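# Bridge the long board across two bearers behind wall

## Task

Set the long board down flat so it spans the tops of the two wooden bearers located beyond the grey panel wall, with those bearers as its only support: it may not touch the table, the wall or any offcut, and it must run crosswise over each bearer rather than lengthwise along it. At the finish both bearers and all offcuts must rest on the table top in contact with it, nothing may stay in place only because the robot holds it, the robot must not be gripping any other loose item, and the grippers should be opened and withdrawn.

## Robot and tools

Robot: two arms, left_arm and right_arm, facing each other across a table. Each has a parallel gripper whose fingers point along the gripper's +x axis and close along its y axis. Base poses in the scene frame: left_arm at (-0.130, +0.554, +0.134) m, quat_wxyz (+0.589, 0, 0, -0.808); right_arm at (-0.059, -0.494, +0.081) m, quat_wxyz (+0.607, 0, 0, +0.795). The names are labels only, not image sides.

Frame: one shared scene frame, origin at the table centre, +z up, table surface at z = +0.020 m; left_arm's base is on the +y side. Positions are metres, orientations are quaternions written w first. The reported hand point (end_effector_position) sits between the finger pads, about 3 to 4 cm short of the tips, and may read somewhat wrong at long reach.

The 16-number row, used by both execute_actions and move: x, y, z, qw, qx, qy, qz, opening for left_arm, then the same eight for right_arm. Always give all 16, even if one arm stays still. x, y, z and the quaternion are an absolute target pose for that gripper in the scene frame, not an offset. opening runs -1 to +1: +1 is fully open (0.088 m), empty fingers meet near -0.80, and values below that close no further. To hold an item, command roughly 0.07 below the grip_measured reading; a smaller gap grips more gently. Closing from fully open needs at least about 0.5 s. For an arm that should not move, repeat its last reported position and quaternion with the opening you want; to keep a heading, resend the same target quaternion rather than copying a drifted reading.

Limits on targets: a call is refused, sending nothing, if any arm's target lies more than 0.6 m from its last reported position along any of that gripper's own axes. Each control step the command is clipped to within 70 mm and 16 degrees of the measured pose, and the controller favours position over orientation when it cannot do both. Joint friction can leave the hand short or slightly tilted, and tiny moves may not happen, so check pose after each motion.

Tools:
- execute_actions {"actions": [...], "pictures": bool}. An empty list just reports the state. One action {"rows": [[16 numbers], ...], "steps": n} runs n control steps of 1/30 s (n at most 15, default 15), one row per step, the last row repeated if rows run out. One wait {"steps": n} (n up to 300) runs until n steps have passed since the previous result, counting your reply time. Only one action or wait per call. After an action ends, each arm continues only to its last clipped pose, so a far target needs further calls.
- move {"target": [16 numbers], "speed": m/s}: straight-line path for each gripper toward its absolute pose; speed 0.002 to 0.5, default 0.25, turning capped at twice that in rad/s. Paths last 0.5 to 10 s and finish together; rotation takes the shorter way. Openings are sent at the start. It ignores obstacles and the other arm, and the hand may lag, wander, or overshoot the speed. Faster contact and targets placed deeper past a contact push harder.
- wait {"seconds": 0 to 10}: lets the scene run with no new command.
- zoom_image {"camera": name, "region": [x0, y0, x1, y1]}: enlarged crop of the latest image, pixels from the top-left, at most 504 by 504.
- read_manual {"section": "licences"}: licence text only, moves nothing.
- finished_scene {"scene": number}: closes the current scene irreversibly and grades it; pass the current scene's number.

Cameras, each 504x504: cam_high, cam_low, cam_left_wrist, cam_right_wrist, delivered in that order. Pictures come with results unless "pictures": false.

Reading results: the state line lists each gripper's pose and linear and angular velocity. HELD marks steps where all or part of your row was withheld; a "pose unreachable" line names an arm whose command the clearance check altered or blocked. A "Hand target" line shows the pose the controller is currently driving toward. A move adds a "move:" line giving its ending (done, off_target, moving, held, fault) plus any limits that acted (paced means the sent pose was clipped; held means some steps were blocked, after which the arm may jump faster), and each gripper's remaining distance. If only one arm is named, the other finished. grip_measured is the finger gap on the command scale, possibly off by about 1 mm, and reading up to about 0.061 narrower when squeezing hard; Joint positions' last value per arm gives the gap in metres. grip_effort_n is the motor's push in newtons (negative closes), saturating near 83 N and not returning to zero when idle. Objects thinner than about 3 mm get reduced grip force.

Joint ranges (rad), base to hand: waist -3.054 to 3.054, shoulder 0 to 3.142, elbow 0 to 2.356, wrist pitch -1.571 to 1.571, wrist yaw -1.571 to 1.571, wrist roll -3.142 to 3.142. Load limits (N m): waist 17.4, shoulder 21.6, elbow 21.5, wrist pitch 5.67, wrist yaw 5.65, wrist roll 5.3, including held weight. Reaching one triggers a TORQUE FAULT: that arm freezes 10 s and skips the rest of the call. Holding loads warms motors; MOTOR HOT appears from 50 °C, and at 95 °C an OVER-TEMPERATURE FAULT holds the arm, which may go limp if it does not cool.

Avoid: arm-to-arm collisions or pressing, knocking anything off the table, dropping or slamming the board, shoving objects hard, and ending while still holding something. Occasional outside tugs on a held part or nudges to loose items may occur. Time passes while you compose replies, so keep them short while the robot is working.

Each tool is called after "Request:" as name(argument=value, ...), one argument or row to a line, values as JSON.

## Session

Request:
execute_actions(
  actions=[],
)

Scene clock: 0.00 s of 4500.00 s.
left_arm: end_effector_position=(+0.2867, +0.3692, +0.2188) grip_measured=+0.830 grip_effort_n=n/a end_effector_quat_wxyz=(-0.415, +0.641, -0.552, +0.335) end_effector_velocity=(-0.001, -0.003, -0.003) end_effector_angular_velocity=(-0.002, +0.034, +0.001) | right_arm: end_effector_position=(+0.3369, -0.2137, +0.1919) grip_measured=+0.824 grip_effort_n=n/a end_effector_quat_wxyz=(+0.159, +0.954, +0.204, -0.153) end_effector_velocity=(+0.000, +0.000, +0.001) end_effector_angular_velocity=(+0.013, -0.001, +0.002)
Joint positions: left_arm=[ 1.79   2.256  1.027  1.113  1.308 -1.905  0.08 ] | right_arm=[-1.124  1.87   0.911  0.575  0.317  3.007  0.079]
Joint velocities: left_arm=[-0.007  0.002 -0.002 -0.007 -0.007 -0.022 -0.   ] | right_arm=[-0.002 -0.002 -0.002  0.007 -0.007  0.007  0.   ]
Heat: left arm: hottest shoulder 26 °C (+0.0 °C/min); right arm: hottest shoulder 24 °C (+0.0 °C/min).
Hand target (left_arm): +0.287, +0.369, +0.219; -0.415, +0.641, -0.552, +0.335
Hand target (right_arm): +0.337, -0.214, +0.192; +0.159, +0.954, +0.204, -0.153

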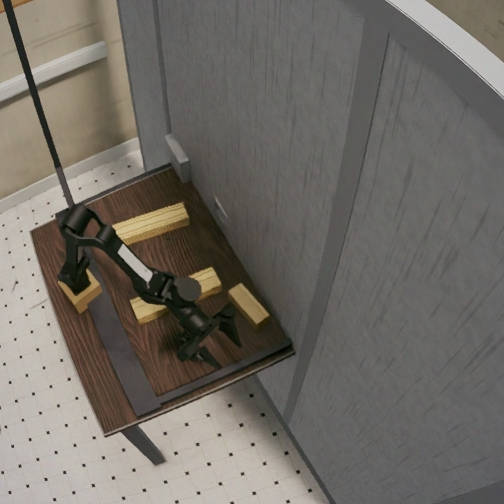

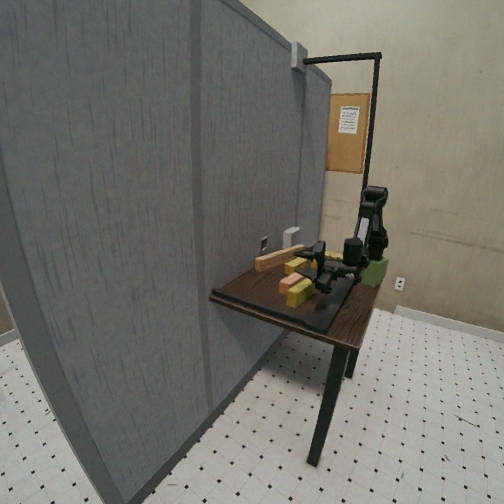

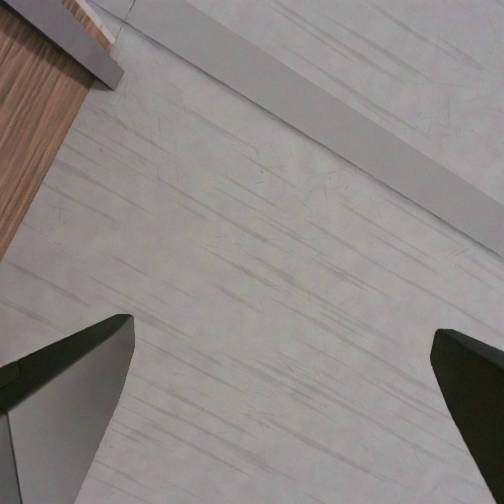

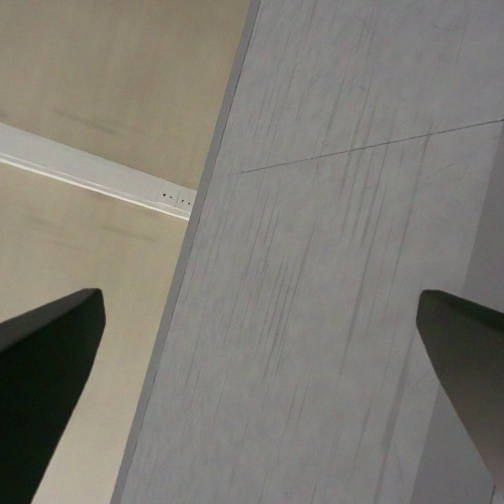

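Request:
execute_actions(
  actions=[],
)

Scene clock: 24.40 s of 4500.00 s.
left_arm: end_effector_position=(+0.2867, +0.3692, +0.2188) grip_measured=+0.830 grip_effort_n=1.6 end_effector_quat_wxyz=(-0.415, +0.641, -0.552, +0.335) end_effector_velocity=(+0.002, -0.000, -0.001) end_effector_angular_velocity=(-0.000, +0.029, +0.020) | right_arm: end_effector_position=(+0.3369, -0.2137, +0.1919) grip_measured=+0.824 grip_effort_n=-1.6 end_effector_quat_wxyz=(+0.159, +0.954, +0.204, -0.153) end_effector_velocity=(+0.002, -0.005, -0.003) end_effector_angular_velocity=(-0.016, +0.005, -0.012)
Joint positions: left_arm=[ 1.79   2.256  1.027  1.113  1.308 -1.905  0.08 ] | right_arm=[-1.124  1.87   0.911  0.575  0.317  3.007  0.079]
Joint velocities: left_arm=[-0.002 -0.002 -0.002 -0.007 -0.022 -0.022  0.   ] | right_arm=[-0.007  0.002 -0.002 -0.007  0.007 -0.007 -0.001]
Heat: left arm: hottest shoulder 30 °C (+9.8 °C/min); right arm: hottest shoulder 28 °C (+9.8 °C/min).
Hand target (left_arm): +0.287, +0.369, +0.219; -0.415, +0.641, -0.552, +0.335
Hand target (right_arm): +0.337, -0.214, +0.192; +0.159, +0.954, +0.204, -0.153
Steps of this call (steps 1 to 90: nothing new was sent; then 21.40 s passed at rest). Readings (end_effector_position):
1: left_arm (+0.2867, +0.3692, +0.2188) | right_arm (+0.3369, -0.2137, +0.1919)
2: left_arm (+0.2867, +0.3692, +0.2188) | right_arm (+0.3369, -0.2137, +0.1919)
4: left_arm (+0.2867, +0.3692, +0.2188) | right_arm (+0.3369, -0.2137, +0.1919)
8: left_arm (+0.2867, +0.3692, +0.2188) | right_arm (+0.3369, -0.2137, +0.1919)
90: the state above

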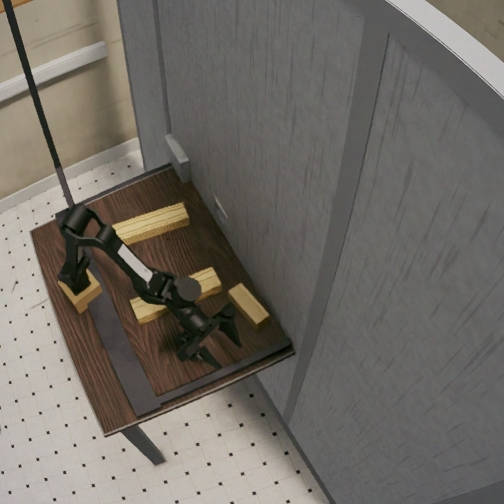

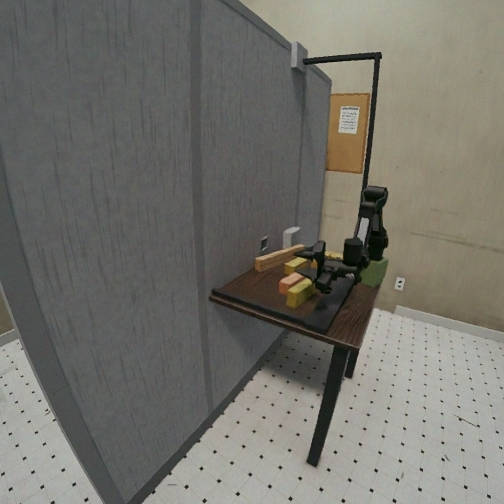

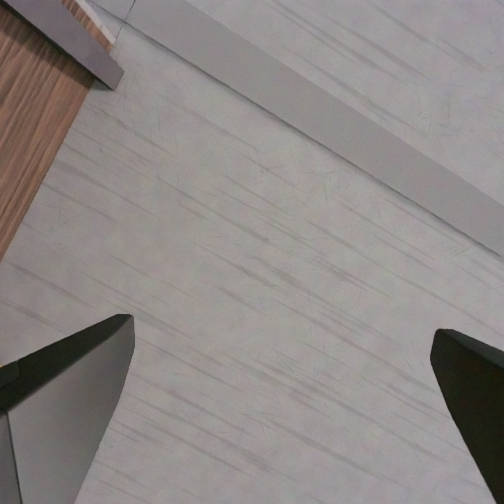

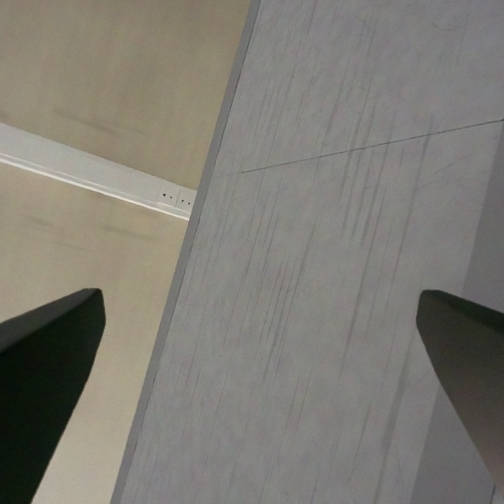

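Request:
move(
  target=[0.24,0.36,0.30,0.763,-0.035,0.049,-0.644,1, 0.28,-0.24,0.29,0.767,0.59,0.2536,0.027,1],
  speed=0.4,
)

Request:
move(
  target=[0.0,0.22,0.36,0.579,0.406,0.406,-0.579,1, 0.1,-0.25,0.33,0.83,-0.1,0.4,0.37,1],
  speed=0.4,
)

Request:
move(
  target=[0.0,0.22,0.36,0.579,0.406,0.406,-0.579,1, -0.05,-0.2,0.33,0.579,-0.406,0.406,0.579,1],
  speed=0.4,
)

Scene clock: 35.27 s of 4500.00 s.
left_arm: end_effector_position=(+0.2416, +0.3610, +0.2953) grip_measured=+0.991 grip_effort_n=15.6 end_effector_quat_wxyz=(+0.763, -0.041, +0.054, -0.643) end_effector_velocity=(+0.001, -0.000, -0.004) end_effector_angular_velocity=(+0.018, +0.005, +0.018) | right_arm: end_effector_position=(+0.2801, -0.2416, +0.2788) grip_measured=+0.985 grip_effort_n=14.2 end_effector_quat_wxyz=(+0.766, +0.587, +0.262, +0.018) end_effector_velocity=(+0.002, -0.004, +0.003) end_effector_angular_velocity=(-0.007, -0.006, -0.011)
Joint positions: left_arm=[ 1.755  1.9    0.863  0.933  1.273 -0.033  0.088] | right_arm=[-1.071  1.461  0.883  0.16   0.364  1.538  0.087]
Joint velocities: left_arm=[-0.002 -0.012 -0.002 -0.066 -0.022  0.051 -0.   ] | right_arm=[-0.007 -0.007  0.002 -0.007  0.007 -0.007  0.   ]
Heat: left arm: hottest shoulder 32 °C (+10.2 °C/min); right arm: hottest shoulder 29 °C (+8.5 °C/min).
Hand target (left_arm): +0.240, +0.360, +0.300; +0.763, -0.036, +0.049, -0.644
Hand target (right_arm): +0.280, -0.241, +0.290; +0.766, +0.590, +0.254, +0.027
Off the commanded pose (left_arm): 0.005 m, 1 deg.
Off the commanded pose (right_arm): 0.011 m, 1 deg.
After step 90, 4.97 s passed at rest.
move: off_target (right_arm)

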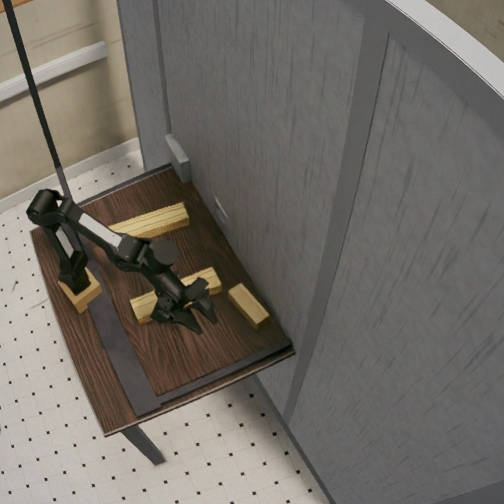

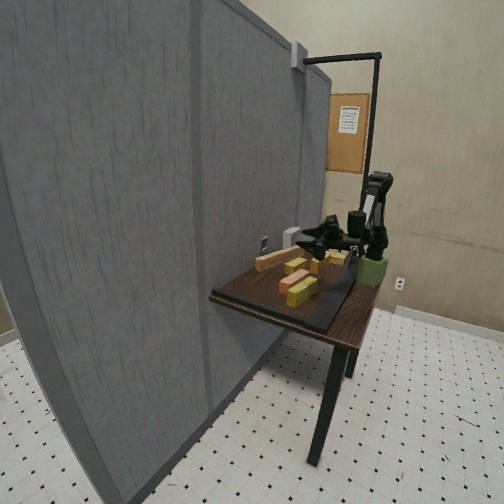

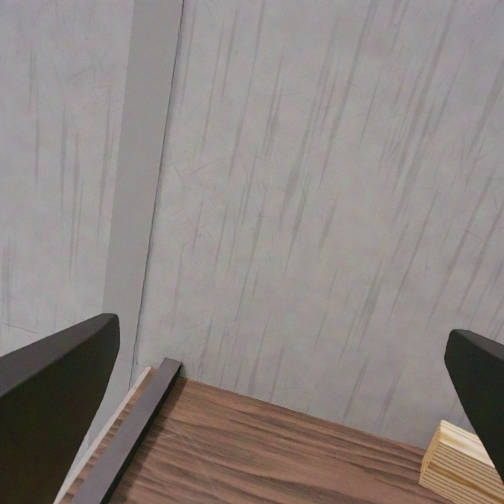

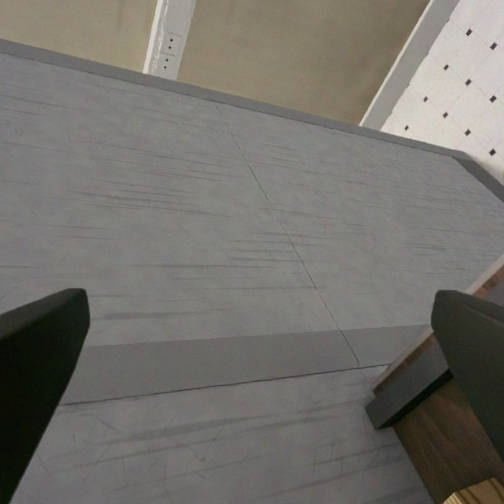

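Scene clock: 37.83 s of 4500.00 s.
left_arm: end_effector_position=(+0.0009, +0.2216, +0.3620) grip_measured=+0.991 grip_effort_n=15.6 end_effector_quat_wxyz=(+0.581, +0.399, +0.402, -0.584) end_effector_velocity=(-0.002, +0.001, +0.001) end_effector_angular_velocity=(+0.014, +0.002, +0.002) | right_arm: end_effector_position=(+0.0988, -0.2535, +0.3266) grip_measured=+0.985 grip_effort_n=13.3 end_effector_quat_wxyz=(+0.830, -0.095, +0.407, +0.368) end_effector_velocity=(-0.003, -0.002, -0.003) end_effector_angular_velocity=(-0.025, +0.004, +0.024)
Joint positions: left_arm=[ 0.753  1.656  1.681 -1.264  0.159  0.414  0.088] | right_arm=[-0.817  1.101  1.14  -0.884  0.06   0.282  0.087]
Joint velocities: left_arm=[-0.007  0.007  0.017 -0.022 -0.007 -0.007  0.   ] | right_arm=[ 0.002  0.002  0.002 -0.022 -0.007 -0.022 -0.   ]
Heat: left arm: hottest shoulder 32 °C (+9.5 °C/min); right arm: hottest shoulder 29 °C (+7.9 °C/min).
Hand target (left_arm): +0.001, +0.219, +0.360; +0.579, +0.401, +0.406, -0.582
Hand target (right_arm): +0.100, -0.252, +0.329; +0.831, -0.099, +0.404, +0.369
Off the commanded pose (left_arm): 0.003 m, 1 deg.
Off the commanded pose (right_arm): 0.005 m, 1 deg.
move: done

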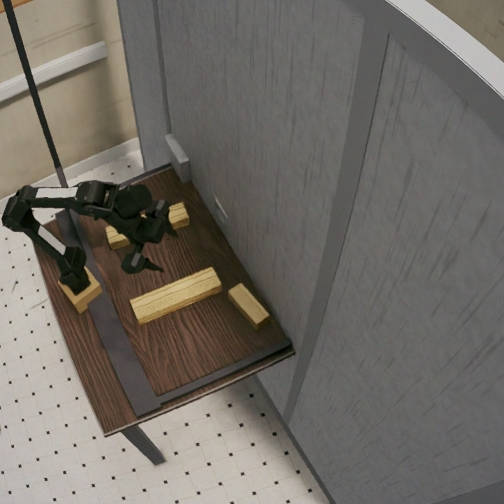

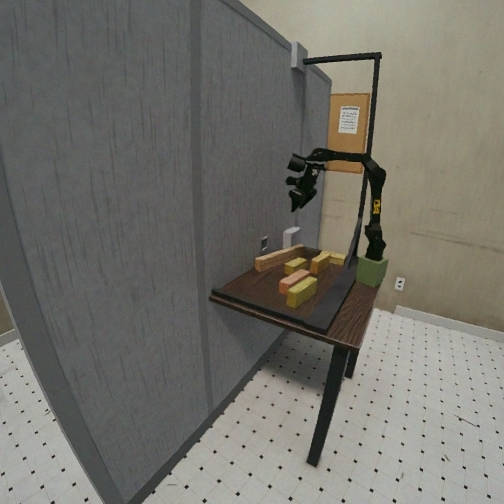

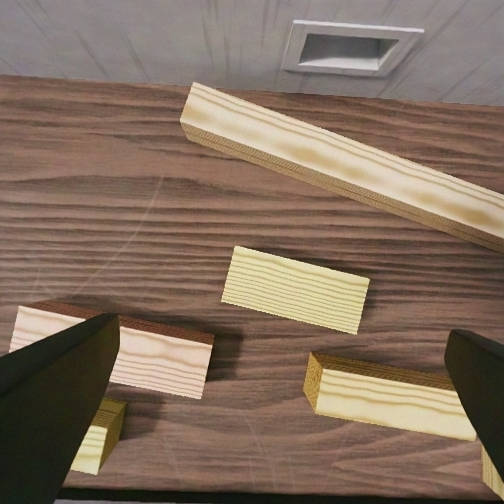

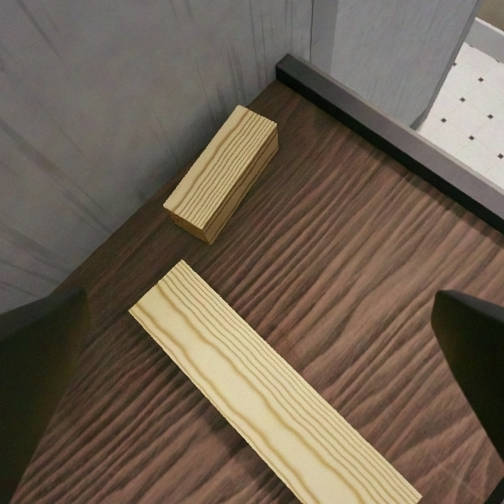

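Scene clock: 39.50 s of 4500.00 s.
left_arm: end_effector_position=(-0.0003, +0.2226, +0.3623) grip_measured=+0.991 grip_effort_n=15.6 end_effector_quat_wxyz=(+0.581, +0.404, +0.403, -0.581) end_effector_velocity=(-0.001, +0.003, -0.002) end_effector_angular_velocity=(+0.020, -0.016, -0.007) | right_arm: end_effector_position=(-0.0489, -0.2041, +0.3289) grip_measured=+0.985 grip_effort_n=12.8 end_effector_quat_wxyz=(+0.582, -0.403, +0.411, +0.574) end_effector_velocity=(-0.006, -0.006, +0.000) end_effector_angular_velocity=(-0.026, +0.019, +0.022)
Joint positions: left_arm=[ 0.746  1.657  1.686 -1.274  0.145  0.411  0.088] | right_arm=[-0.308  1.42   1.539 -1.346 -0.011 -0.023  0.087]
Joint velocities: left_arm=[-0.007 -0.002 -0.007 -0.007 -0.022  0.007 -0.   ] | right_arm=[ 0.007  0.002  0.012 -0.037 -0.022 -0.007 -0.   ]
Heat: left arm: hottest shoulder 31 °C (+7.6 °C/min); right arm: hottest shoulder 29 °C (+7.6 °C/min).
Hand target (left_arm): -0.000, +0.220, +0.360; +0.579, +0.406, +0.406, -0.579
Hand target (right_arm): -0.051, -0.202, +0.330; +0.578, -0.405, +0.409, +0.578
Off the commanded pose (left_arm): 0.003 m, 0 deg.
Off the commanded pose (right_arm): 0.004 m, 1 deg.
move: done

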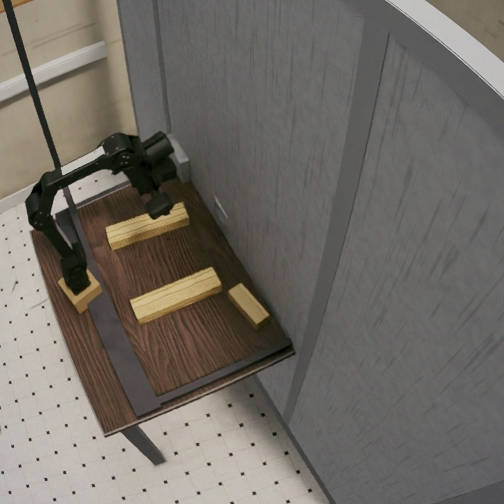

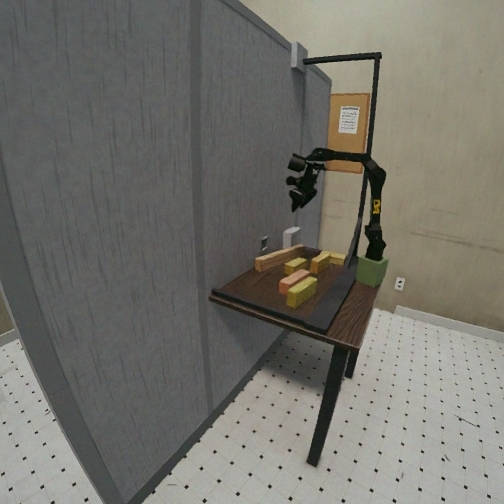

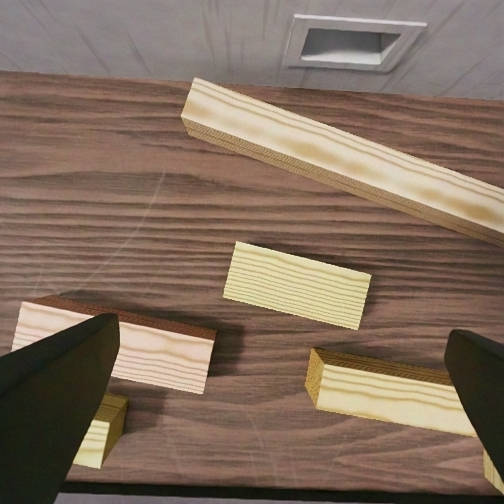

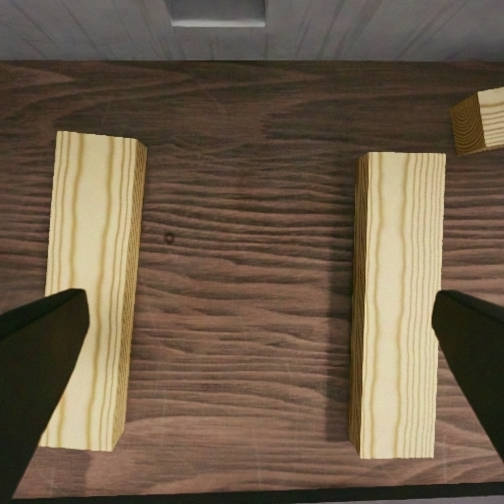

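Request:
move(
  target=[-0.16,0.22,0.36,0.579,0.406,0.406,-0.579,1, -0.075,-0.235,0.14,0.697,-0.123,0.123,0.697,1],
  speed=0.3,
)

Scene clock: 44.57 s of 4500.00 s.
left_arm: end_effector_position=(-0.1597, +0.2195, +0.3590) grip_measured=+0.991 grip_effort_n=15.6 end_effector_quat_wxyz=(+0.576, +0.406, +0.408, -0.580) end_effector_velocity=(-0.001, +0.002, -0.001) end_effector_angular_velocity=(+0.007, -0.005, +0.002) | right_arm: end_effector_position=(-0.0750, -0.2328, +0.1448) grip_measured=+0.985 grip_effort_n=12.8 end_effector_quat_wxyz=(+0.689, -0.149, +0.145, +0.694) end_effector_velocity=(-0.002, +0.003, -0.000) end_effector_angular_velocity=(+0.017, -0.008, +0.009)
Joint positions: left_arm=[ 0.21   1.564  1.577 -1.24  -0.028 -0.096  0.088] | right_arm=[-0.147  1.022  0.009  0.592  0.102  0.042  0.087]
Joint velocities: left_arm=[-0.007 -0.002 -0.002 -0.007 -0.007 -0.007 -0.   ] | right_arm=[ 0.012  0.056 -0.007  0.081  0.007 -0.007 -0.   ]
Heat: left arm: hottest shoulder 31 °C (+6.7 °C/min); right arm: hottest shoulder 28 °C (+5.4 °C/min).
Hand target (left_arm): -0.160, +0.220, +0.360; +0.578, +0.405, +0.407, -0.580
Hand target (right_arm): -0.075, -0.235, +0.141; +0.690, -0.151, +0.150, +0.692
Off the commanded pose (left_arm): 0.001 m, 0 deg.
Off the commanded pose (right_arm): 0.005 m, 4 deg.
joint sent to its limit (right arm) — the command would take joint 3 (elbow) past its lower limit, so that joint was sent only as far as its limit.
After step 90, 0.10 s passed at rest.
move: off_target (right_arm)

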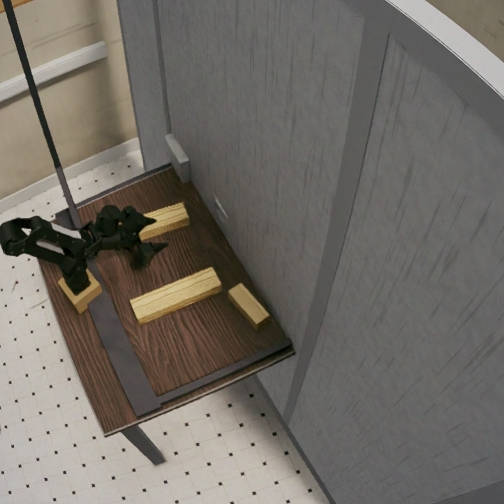

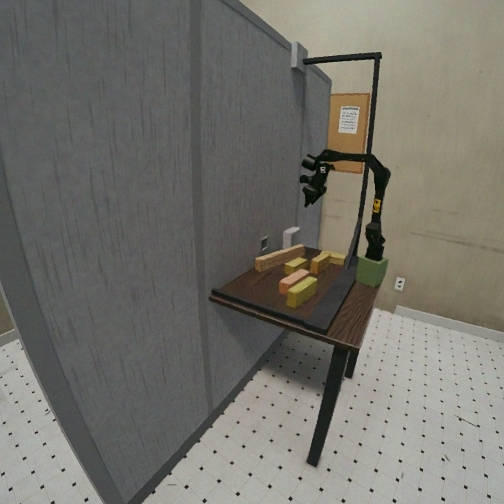

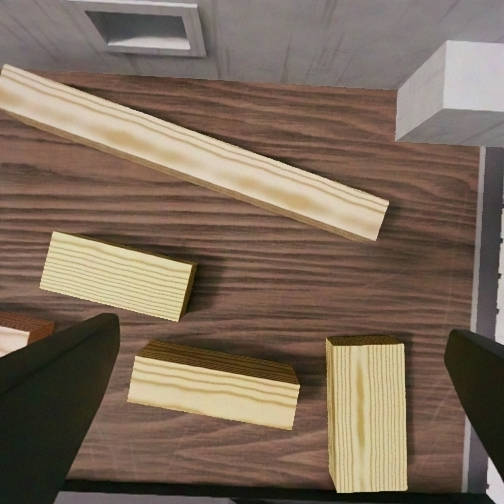

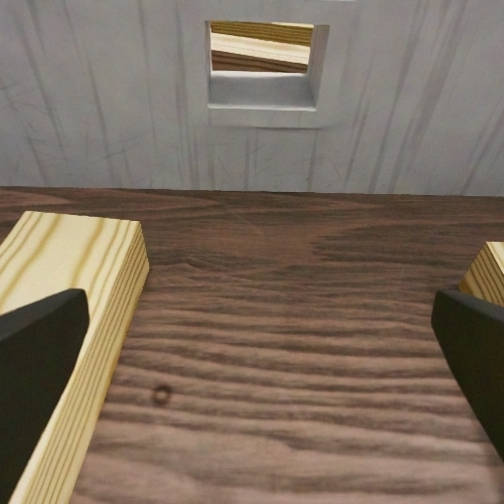

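Request:
move(
  target=[-0.035,0.219,0.14,0.7044,0.0616,0.7044,-0.0616,0.65, -0.075,-0.235,0.16,0.697,-0.123,0.123,0.697,1],
  speed=0.35,
)

Scene clock: 81.67 s of 4500.00 s.
left_arm: end_effector_position=(-0.0355, +0.2191, +0.1441) grip_measured=+0.653 grip_effort_n=-14.2 end_effector_quat_wxyz=(-0.707, -0.062, -0.701, +0.067) end_effector_velocity=(-0.001, +0.003, -0.005) end_effector_angular_velocity=(+0.023, -0.001, +0.005) | right_arm: end_effector_position=(-0.0751, -0.2329, +0.1621) grip_measured=+0.985 grip_effort_n=12.8 end_effector_quat_wxyz=(+0.695, -0.125, +0.124, +0.697) end_effector_velocity=(-0.000, -0.002, -0.005) end_effector_angular_velocity=(-0.022, -0.007, +0.007)
Joint positions: left_arm=[ 0.584  1.971  1.243 -0.833 -0.006 -1.117  0.071] | right_arm=[-0.137  0.917  0.009  0.552  0.119  0.043  0.087]
Joint velocities: left_arm=[-0.002  0.012 -0.002 -0.007 -0.007 -0.007  0.   ] | right_arm=[-0.002 -0.002 -0.002 -0.022 -0.007 -0.007 -0.   ]
Heat: left arm: hottest shoulder 31 °C (+1.0 °C/min); right arm: hottest wrist pitch 30 °C (+3.0 °C/min).
Hand target (left_arm): -0.035, +0.219, +0.140; +0.706, +0.061, +0.703, -0.061
Hand target (right_arm): -0.075, -0.235, +0.160; +0.696, -0.125, +0.125, +0.696
Off the commanded pose (left_arm): 0.004 m, 1 deg.
Off the commanded pose (right_arm): 0.003 m, 0 deg.
joint sent to its limit (right arm) — the command would take joint 3 (elbow) past its lower limit, so that joint was sent only as far as its limit.
After step 90, 31.60 s passed at rest.
move: done

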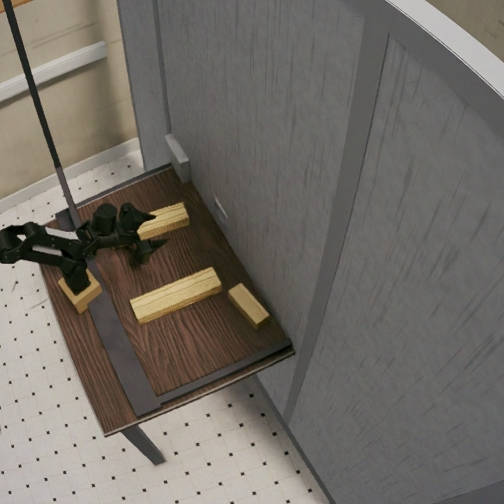

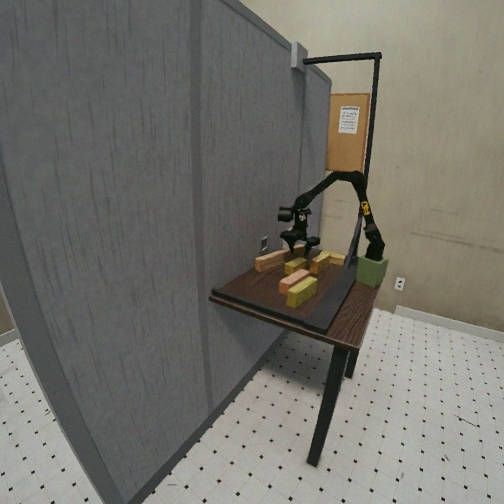

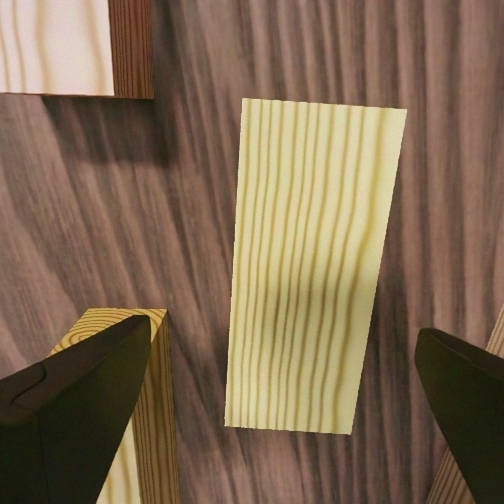

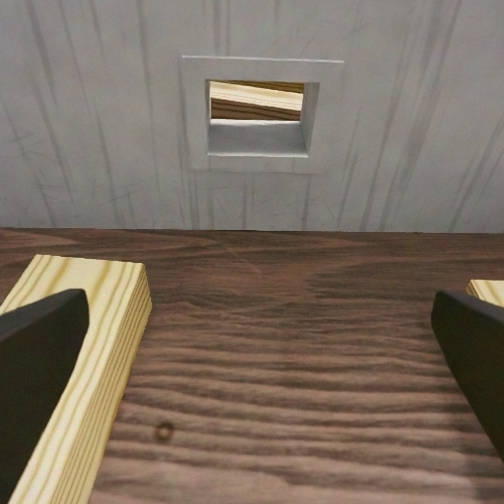

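Request:
move(
  target=[-0.035,0.206,0.10,0.7044,0.0616,0.7044,-0.0616,0.65, -0.075,-0.235,0.16,0.697,-0.123,0.123,0.697,1],
  speed=0.1,
)

Scene clock: 86.03 s of 4500.00 s.
left_arm: end_effector_position=(-0.0336, +0.2070, +0.1047) grip_measured=+0.653 grip_effort_n=-13.7 end_effector_quat_wxyz=(-0.706, -0.059, -0.702, +0.064) end_effector_velocity=(+0.001, +0.002, -0.002) end_effector_angular_velocity=(+0.014, -0.004, +0.010) | right_arm: end_effector_position=(-0.0752, -0.2328, +0.1626) grip_measured=+0.985 grip_effort_n=12.8 end_effector_quat_wxyz=(+0.695, -0.124, +0.123, +0.697) end_effector_velocity=(-0.000, +0.000, +0.000) end_effector_angular_velocity=(-0.003, +0.009, +0.002)
Joint positions: left_arm=[ 0.581  2.09   1.244 -0.716 -0.003 -1.127  0.071] | right_arm=[-0.136  0.917  0.009  0.554  0.12   0.043  0.087]
Joint velocities: left_arm=[ 0.002  0.007  0.002 -0.007 -0.007 -0.007 -0.   ] | right_arm=[-0.002 -0.002  0.002 -0.007 -0.007  0.007  0.   ]
Heat: left arm: hottest shoulder 31 °C (+0.0 °C/min); right arm: hottest wrist pitch 30 °C (+2.0 °C/min).
Hand target (left_arm): -0.035, +0.206, +0.100; +0.704, +0.062, +0.704, -0.062
Hand target (right_arm): -0.075, -0.235, +0.160; +0.696, -0.125, +0.125, +0.696
Off the commanded pose (left_arm): 0.005 m, 1 deg.
Off the commanded pose (right_arm): 0.003 m, 0 deg.
joint sent to its limit (right arm) — the command would take joint 3 (elbow) past its lower limit, so that joint was sent only as far as its limit.
After step 90, 0.53 s passed at rest.
move: done

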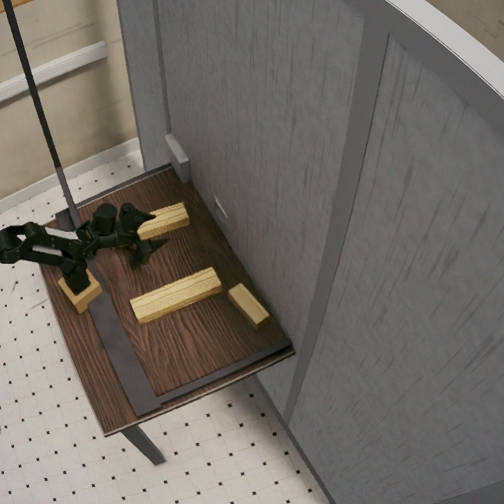

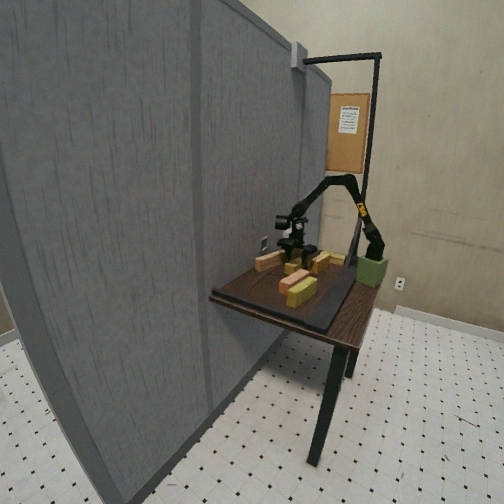

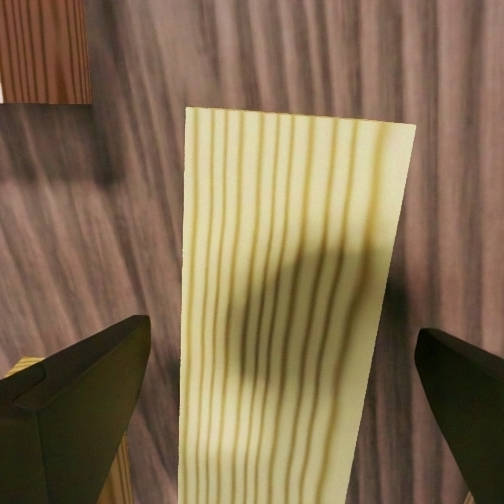

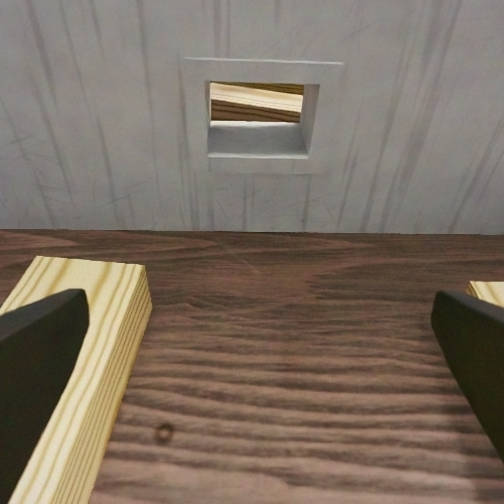

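Request:
move(
  target=[-0.035,0.208,0.067,0.7044,0.0616,0.7044,-0.0616,0.65, -0.075,-0.23,0.165,0.697,-0.123,0.123,0.697,1],
  speed=0.08,
)

Request:
move(
  target=[-0.035,0.208,0.067,0.7044,0.0616,0.7044,-0.0616,0.1, -0.075,-0.23,0.165,0.697,-0.123,0.123,0.697,1],
  speed=0.08,
)

Scene clock: 90.50 s of 4500.00 s.
left_arm: end_effector_position=(-0.0328, +0.2040, +0.0741) grip_measured=+0.653 grip_effort_n=-13.7 end_effector_quat_wxyz=(-0.708, -0.056, -0.701, +0.068) end_effector_velocity=(-0.001, +0.001, +0.002) end_effector_angular_velocity=(+0.000, +0.008, +0.024) | right_arm: end_effector_position=(-0.0752, -0.2328, +0.1614) grip_measured=+0.985 grip_effort_n=12.8 end_effector_quat_wxyz=(+0.695, -0.126, +0.125, +0.697) end_effector_velocity=(-0.003, -0.001, -0.003) end_effector_angular_velocity=(-0.018, +0.012, +0.016)
Joint positions: left_arm=[ 0.581  2.162  1.214 -0.602 -0.003 -1.127  0.071] | right_arm=[-0.136  0.923  0.009  0.553  0.12   0.043  0.087]
Joint velocities: left_arm=[ 0.002 -0.007 -0.002 -0.007  0.007 -0.022 -0.   ] | right_arm=[-0.002 -0.002  0.002 -0.022 -0.022  0.007 -0.   ]
Heat: left arm: hottest shoulder 31 °C (+0.0 °C/min); right arm: hottest wrist pitch 30 °C (+2.0 °C/min).
Hand target (left_arm): -0.035, +0.208, +0.067; +0.704, +0.062, +0.704, -0.062
Hand target (right_arm): -0.075, -0.230, +0.165; +0.696, -0.123, +0.123, +0.696
Off the commanded pose (left_arm): 0.008 m, 1 deg.
Off the commanded pose (right_arm): 0.005 m, 0 deg.
After step 90, 0.63 s passed at rest.
move: done

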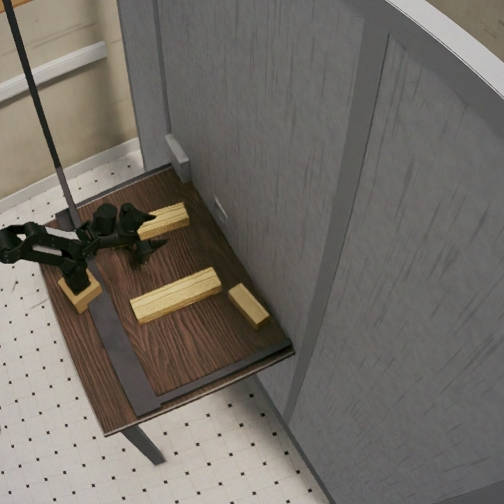

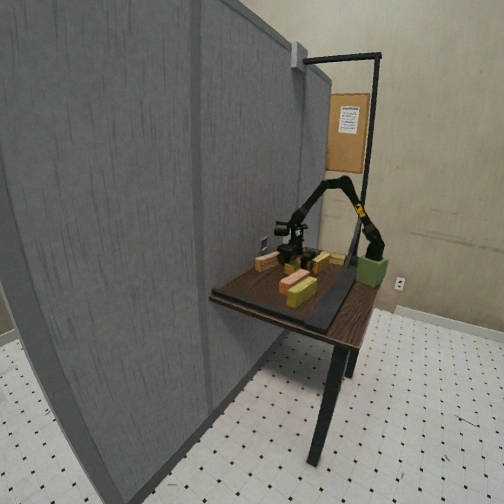

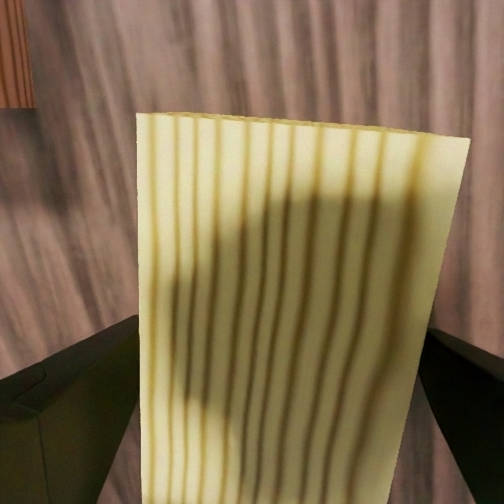

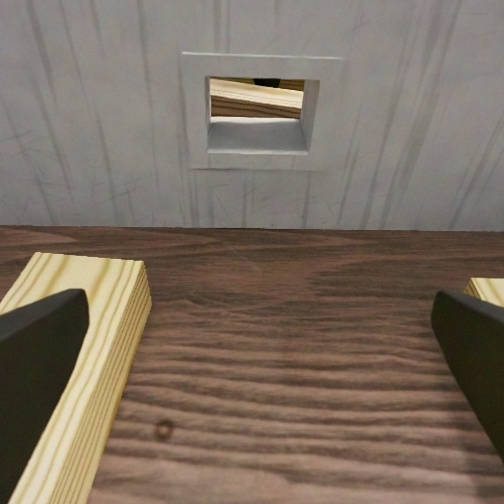

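Scene clock: 91.20 s of 4500.00 s.
left_arm: end_effector_position=(-0.0329, +0.2043, +0.0741) grip_measured=+0.174 grip_effort_n=-83.5 end_effector_quat_wxyz=(-0.708, -0.056, -0.701, +0.068) end_effector_velocity=(+0.001, -0.003, +0.001) end_effector_angular_velocity=(-0.010, -0.010, +0.020) | right_arm: end_effector_position=(-0.0752, -0.2328, +0.1614) grip_measured=+0.985 grip_effort_n=12.8 end_effector_quat_wxyz=(+0.695, -0.126, +0.125, +0.697) end_effector_velocity=(+0.002, -0.001, -0.002) end_effector_angular_velocity=(-0.007, -0.010, -0.007)
Joint positions: left_arm=[ 0.581  2.162  1.214 -0.603 -0.003 -1.127  0.048] | right_arm=[-0.136  0.923  0.009  0.553  0.12   0.043  0.087]
Joint velocities: left_arm=[-0.002 -0.002  0.002  0.007 -0.007 -0.022 -0.   ] | right_arm=[-0.002 -0.002 -0.002 -0.007  0.007 -0.007 -0.   ]
Heat: left arm: hottest shoulder 31 °C (+0.0 °C/min); right arm: hottest wrist pitch 30 °C (+2.0 °C/min).
Hand target (left_arm): -0.035, +0.208, +0.067; +0.704, +0.062, +0.705, -0.062
Hand target (right_arm): -0.075, -0.230, +0.165; +0.696, -0.123, +0.123, +0.696
Off the commanded pose (left_arm): 0.008 m, 1 deg.
Off the commanded pose (right_arm): 0.005 m, 0 deg.
move: done

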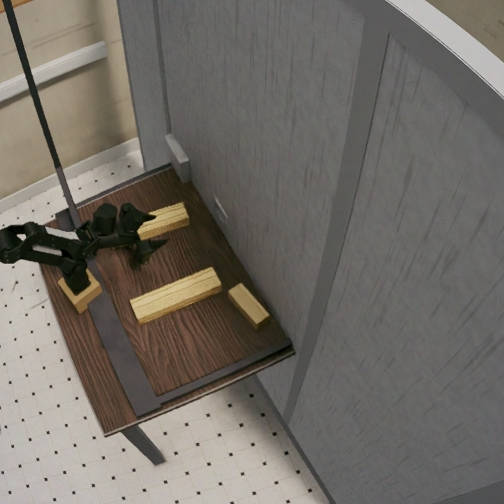

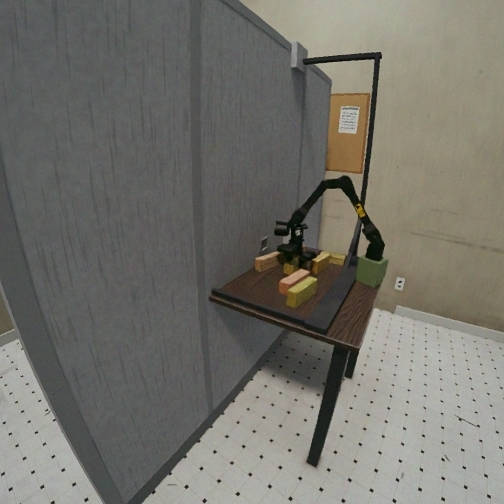

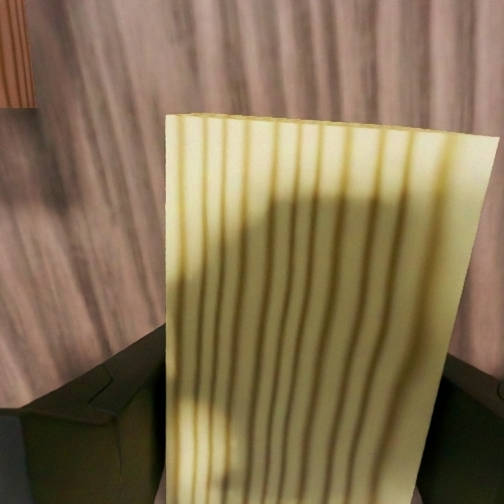

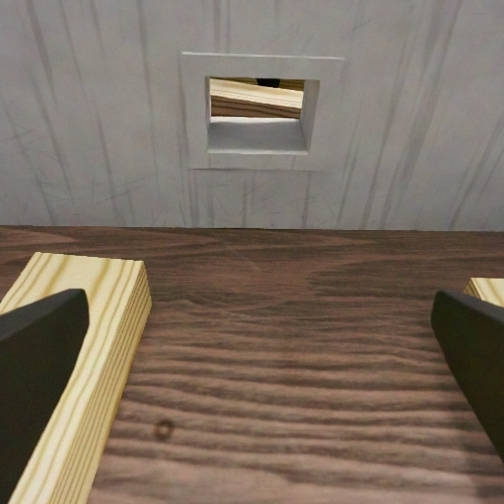

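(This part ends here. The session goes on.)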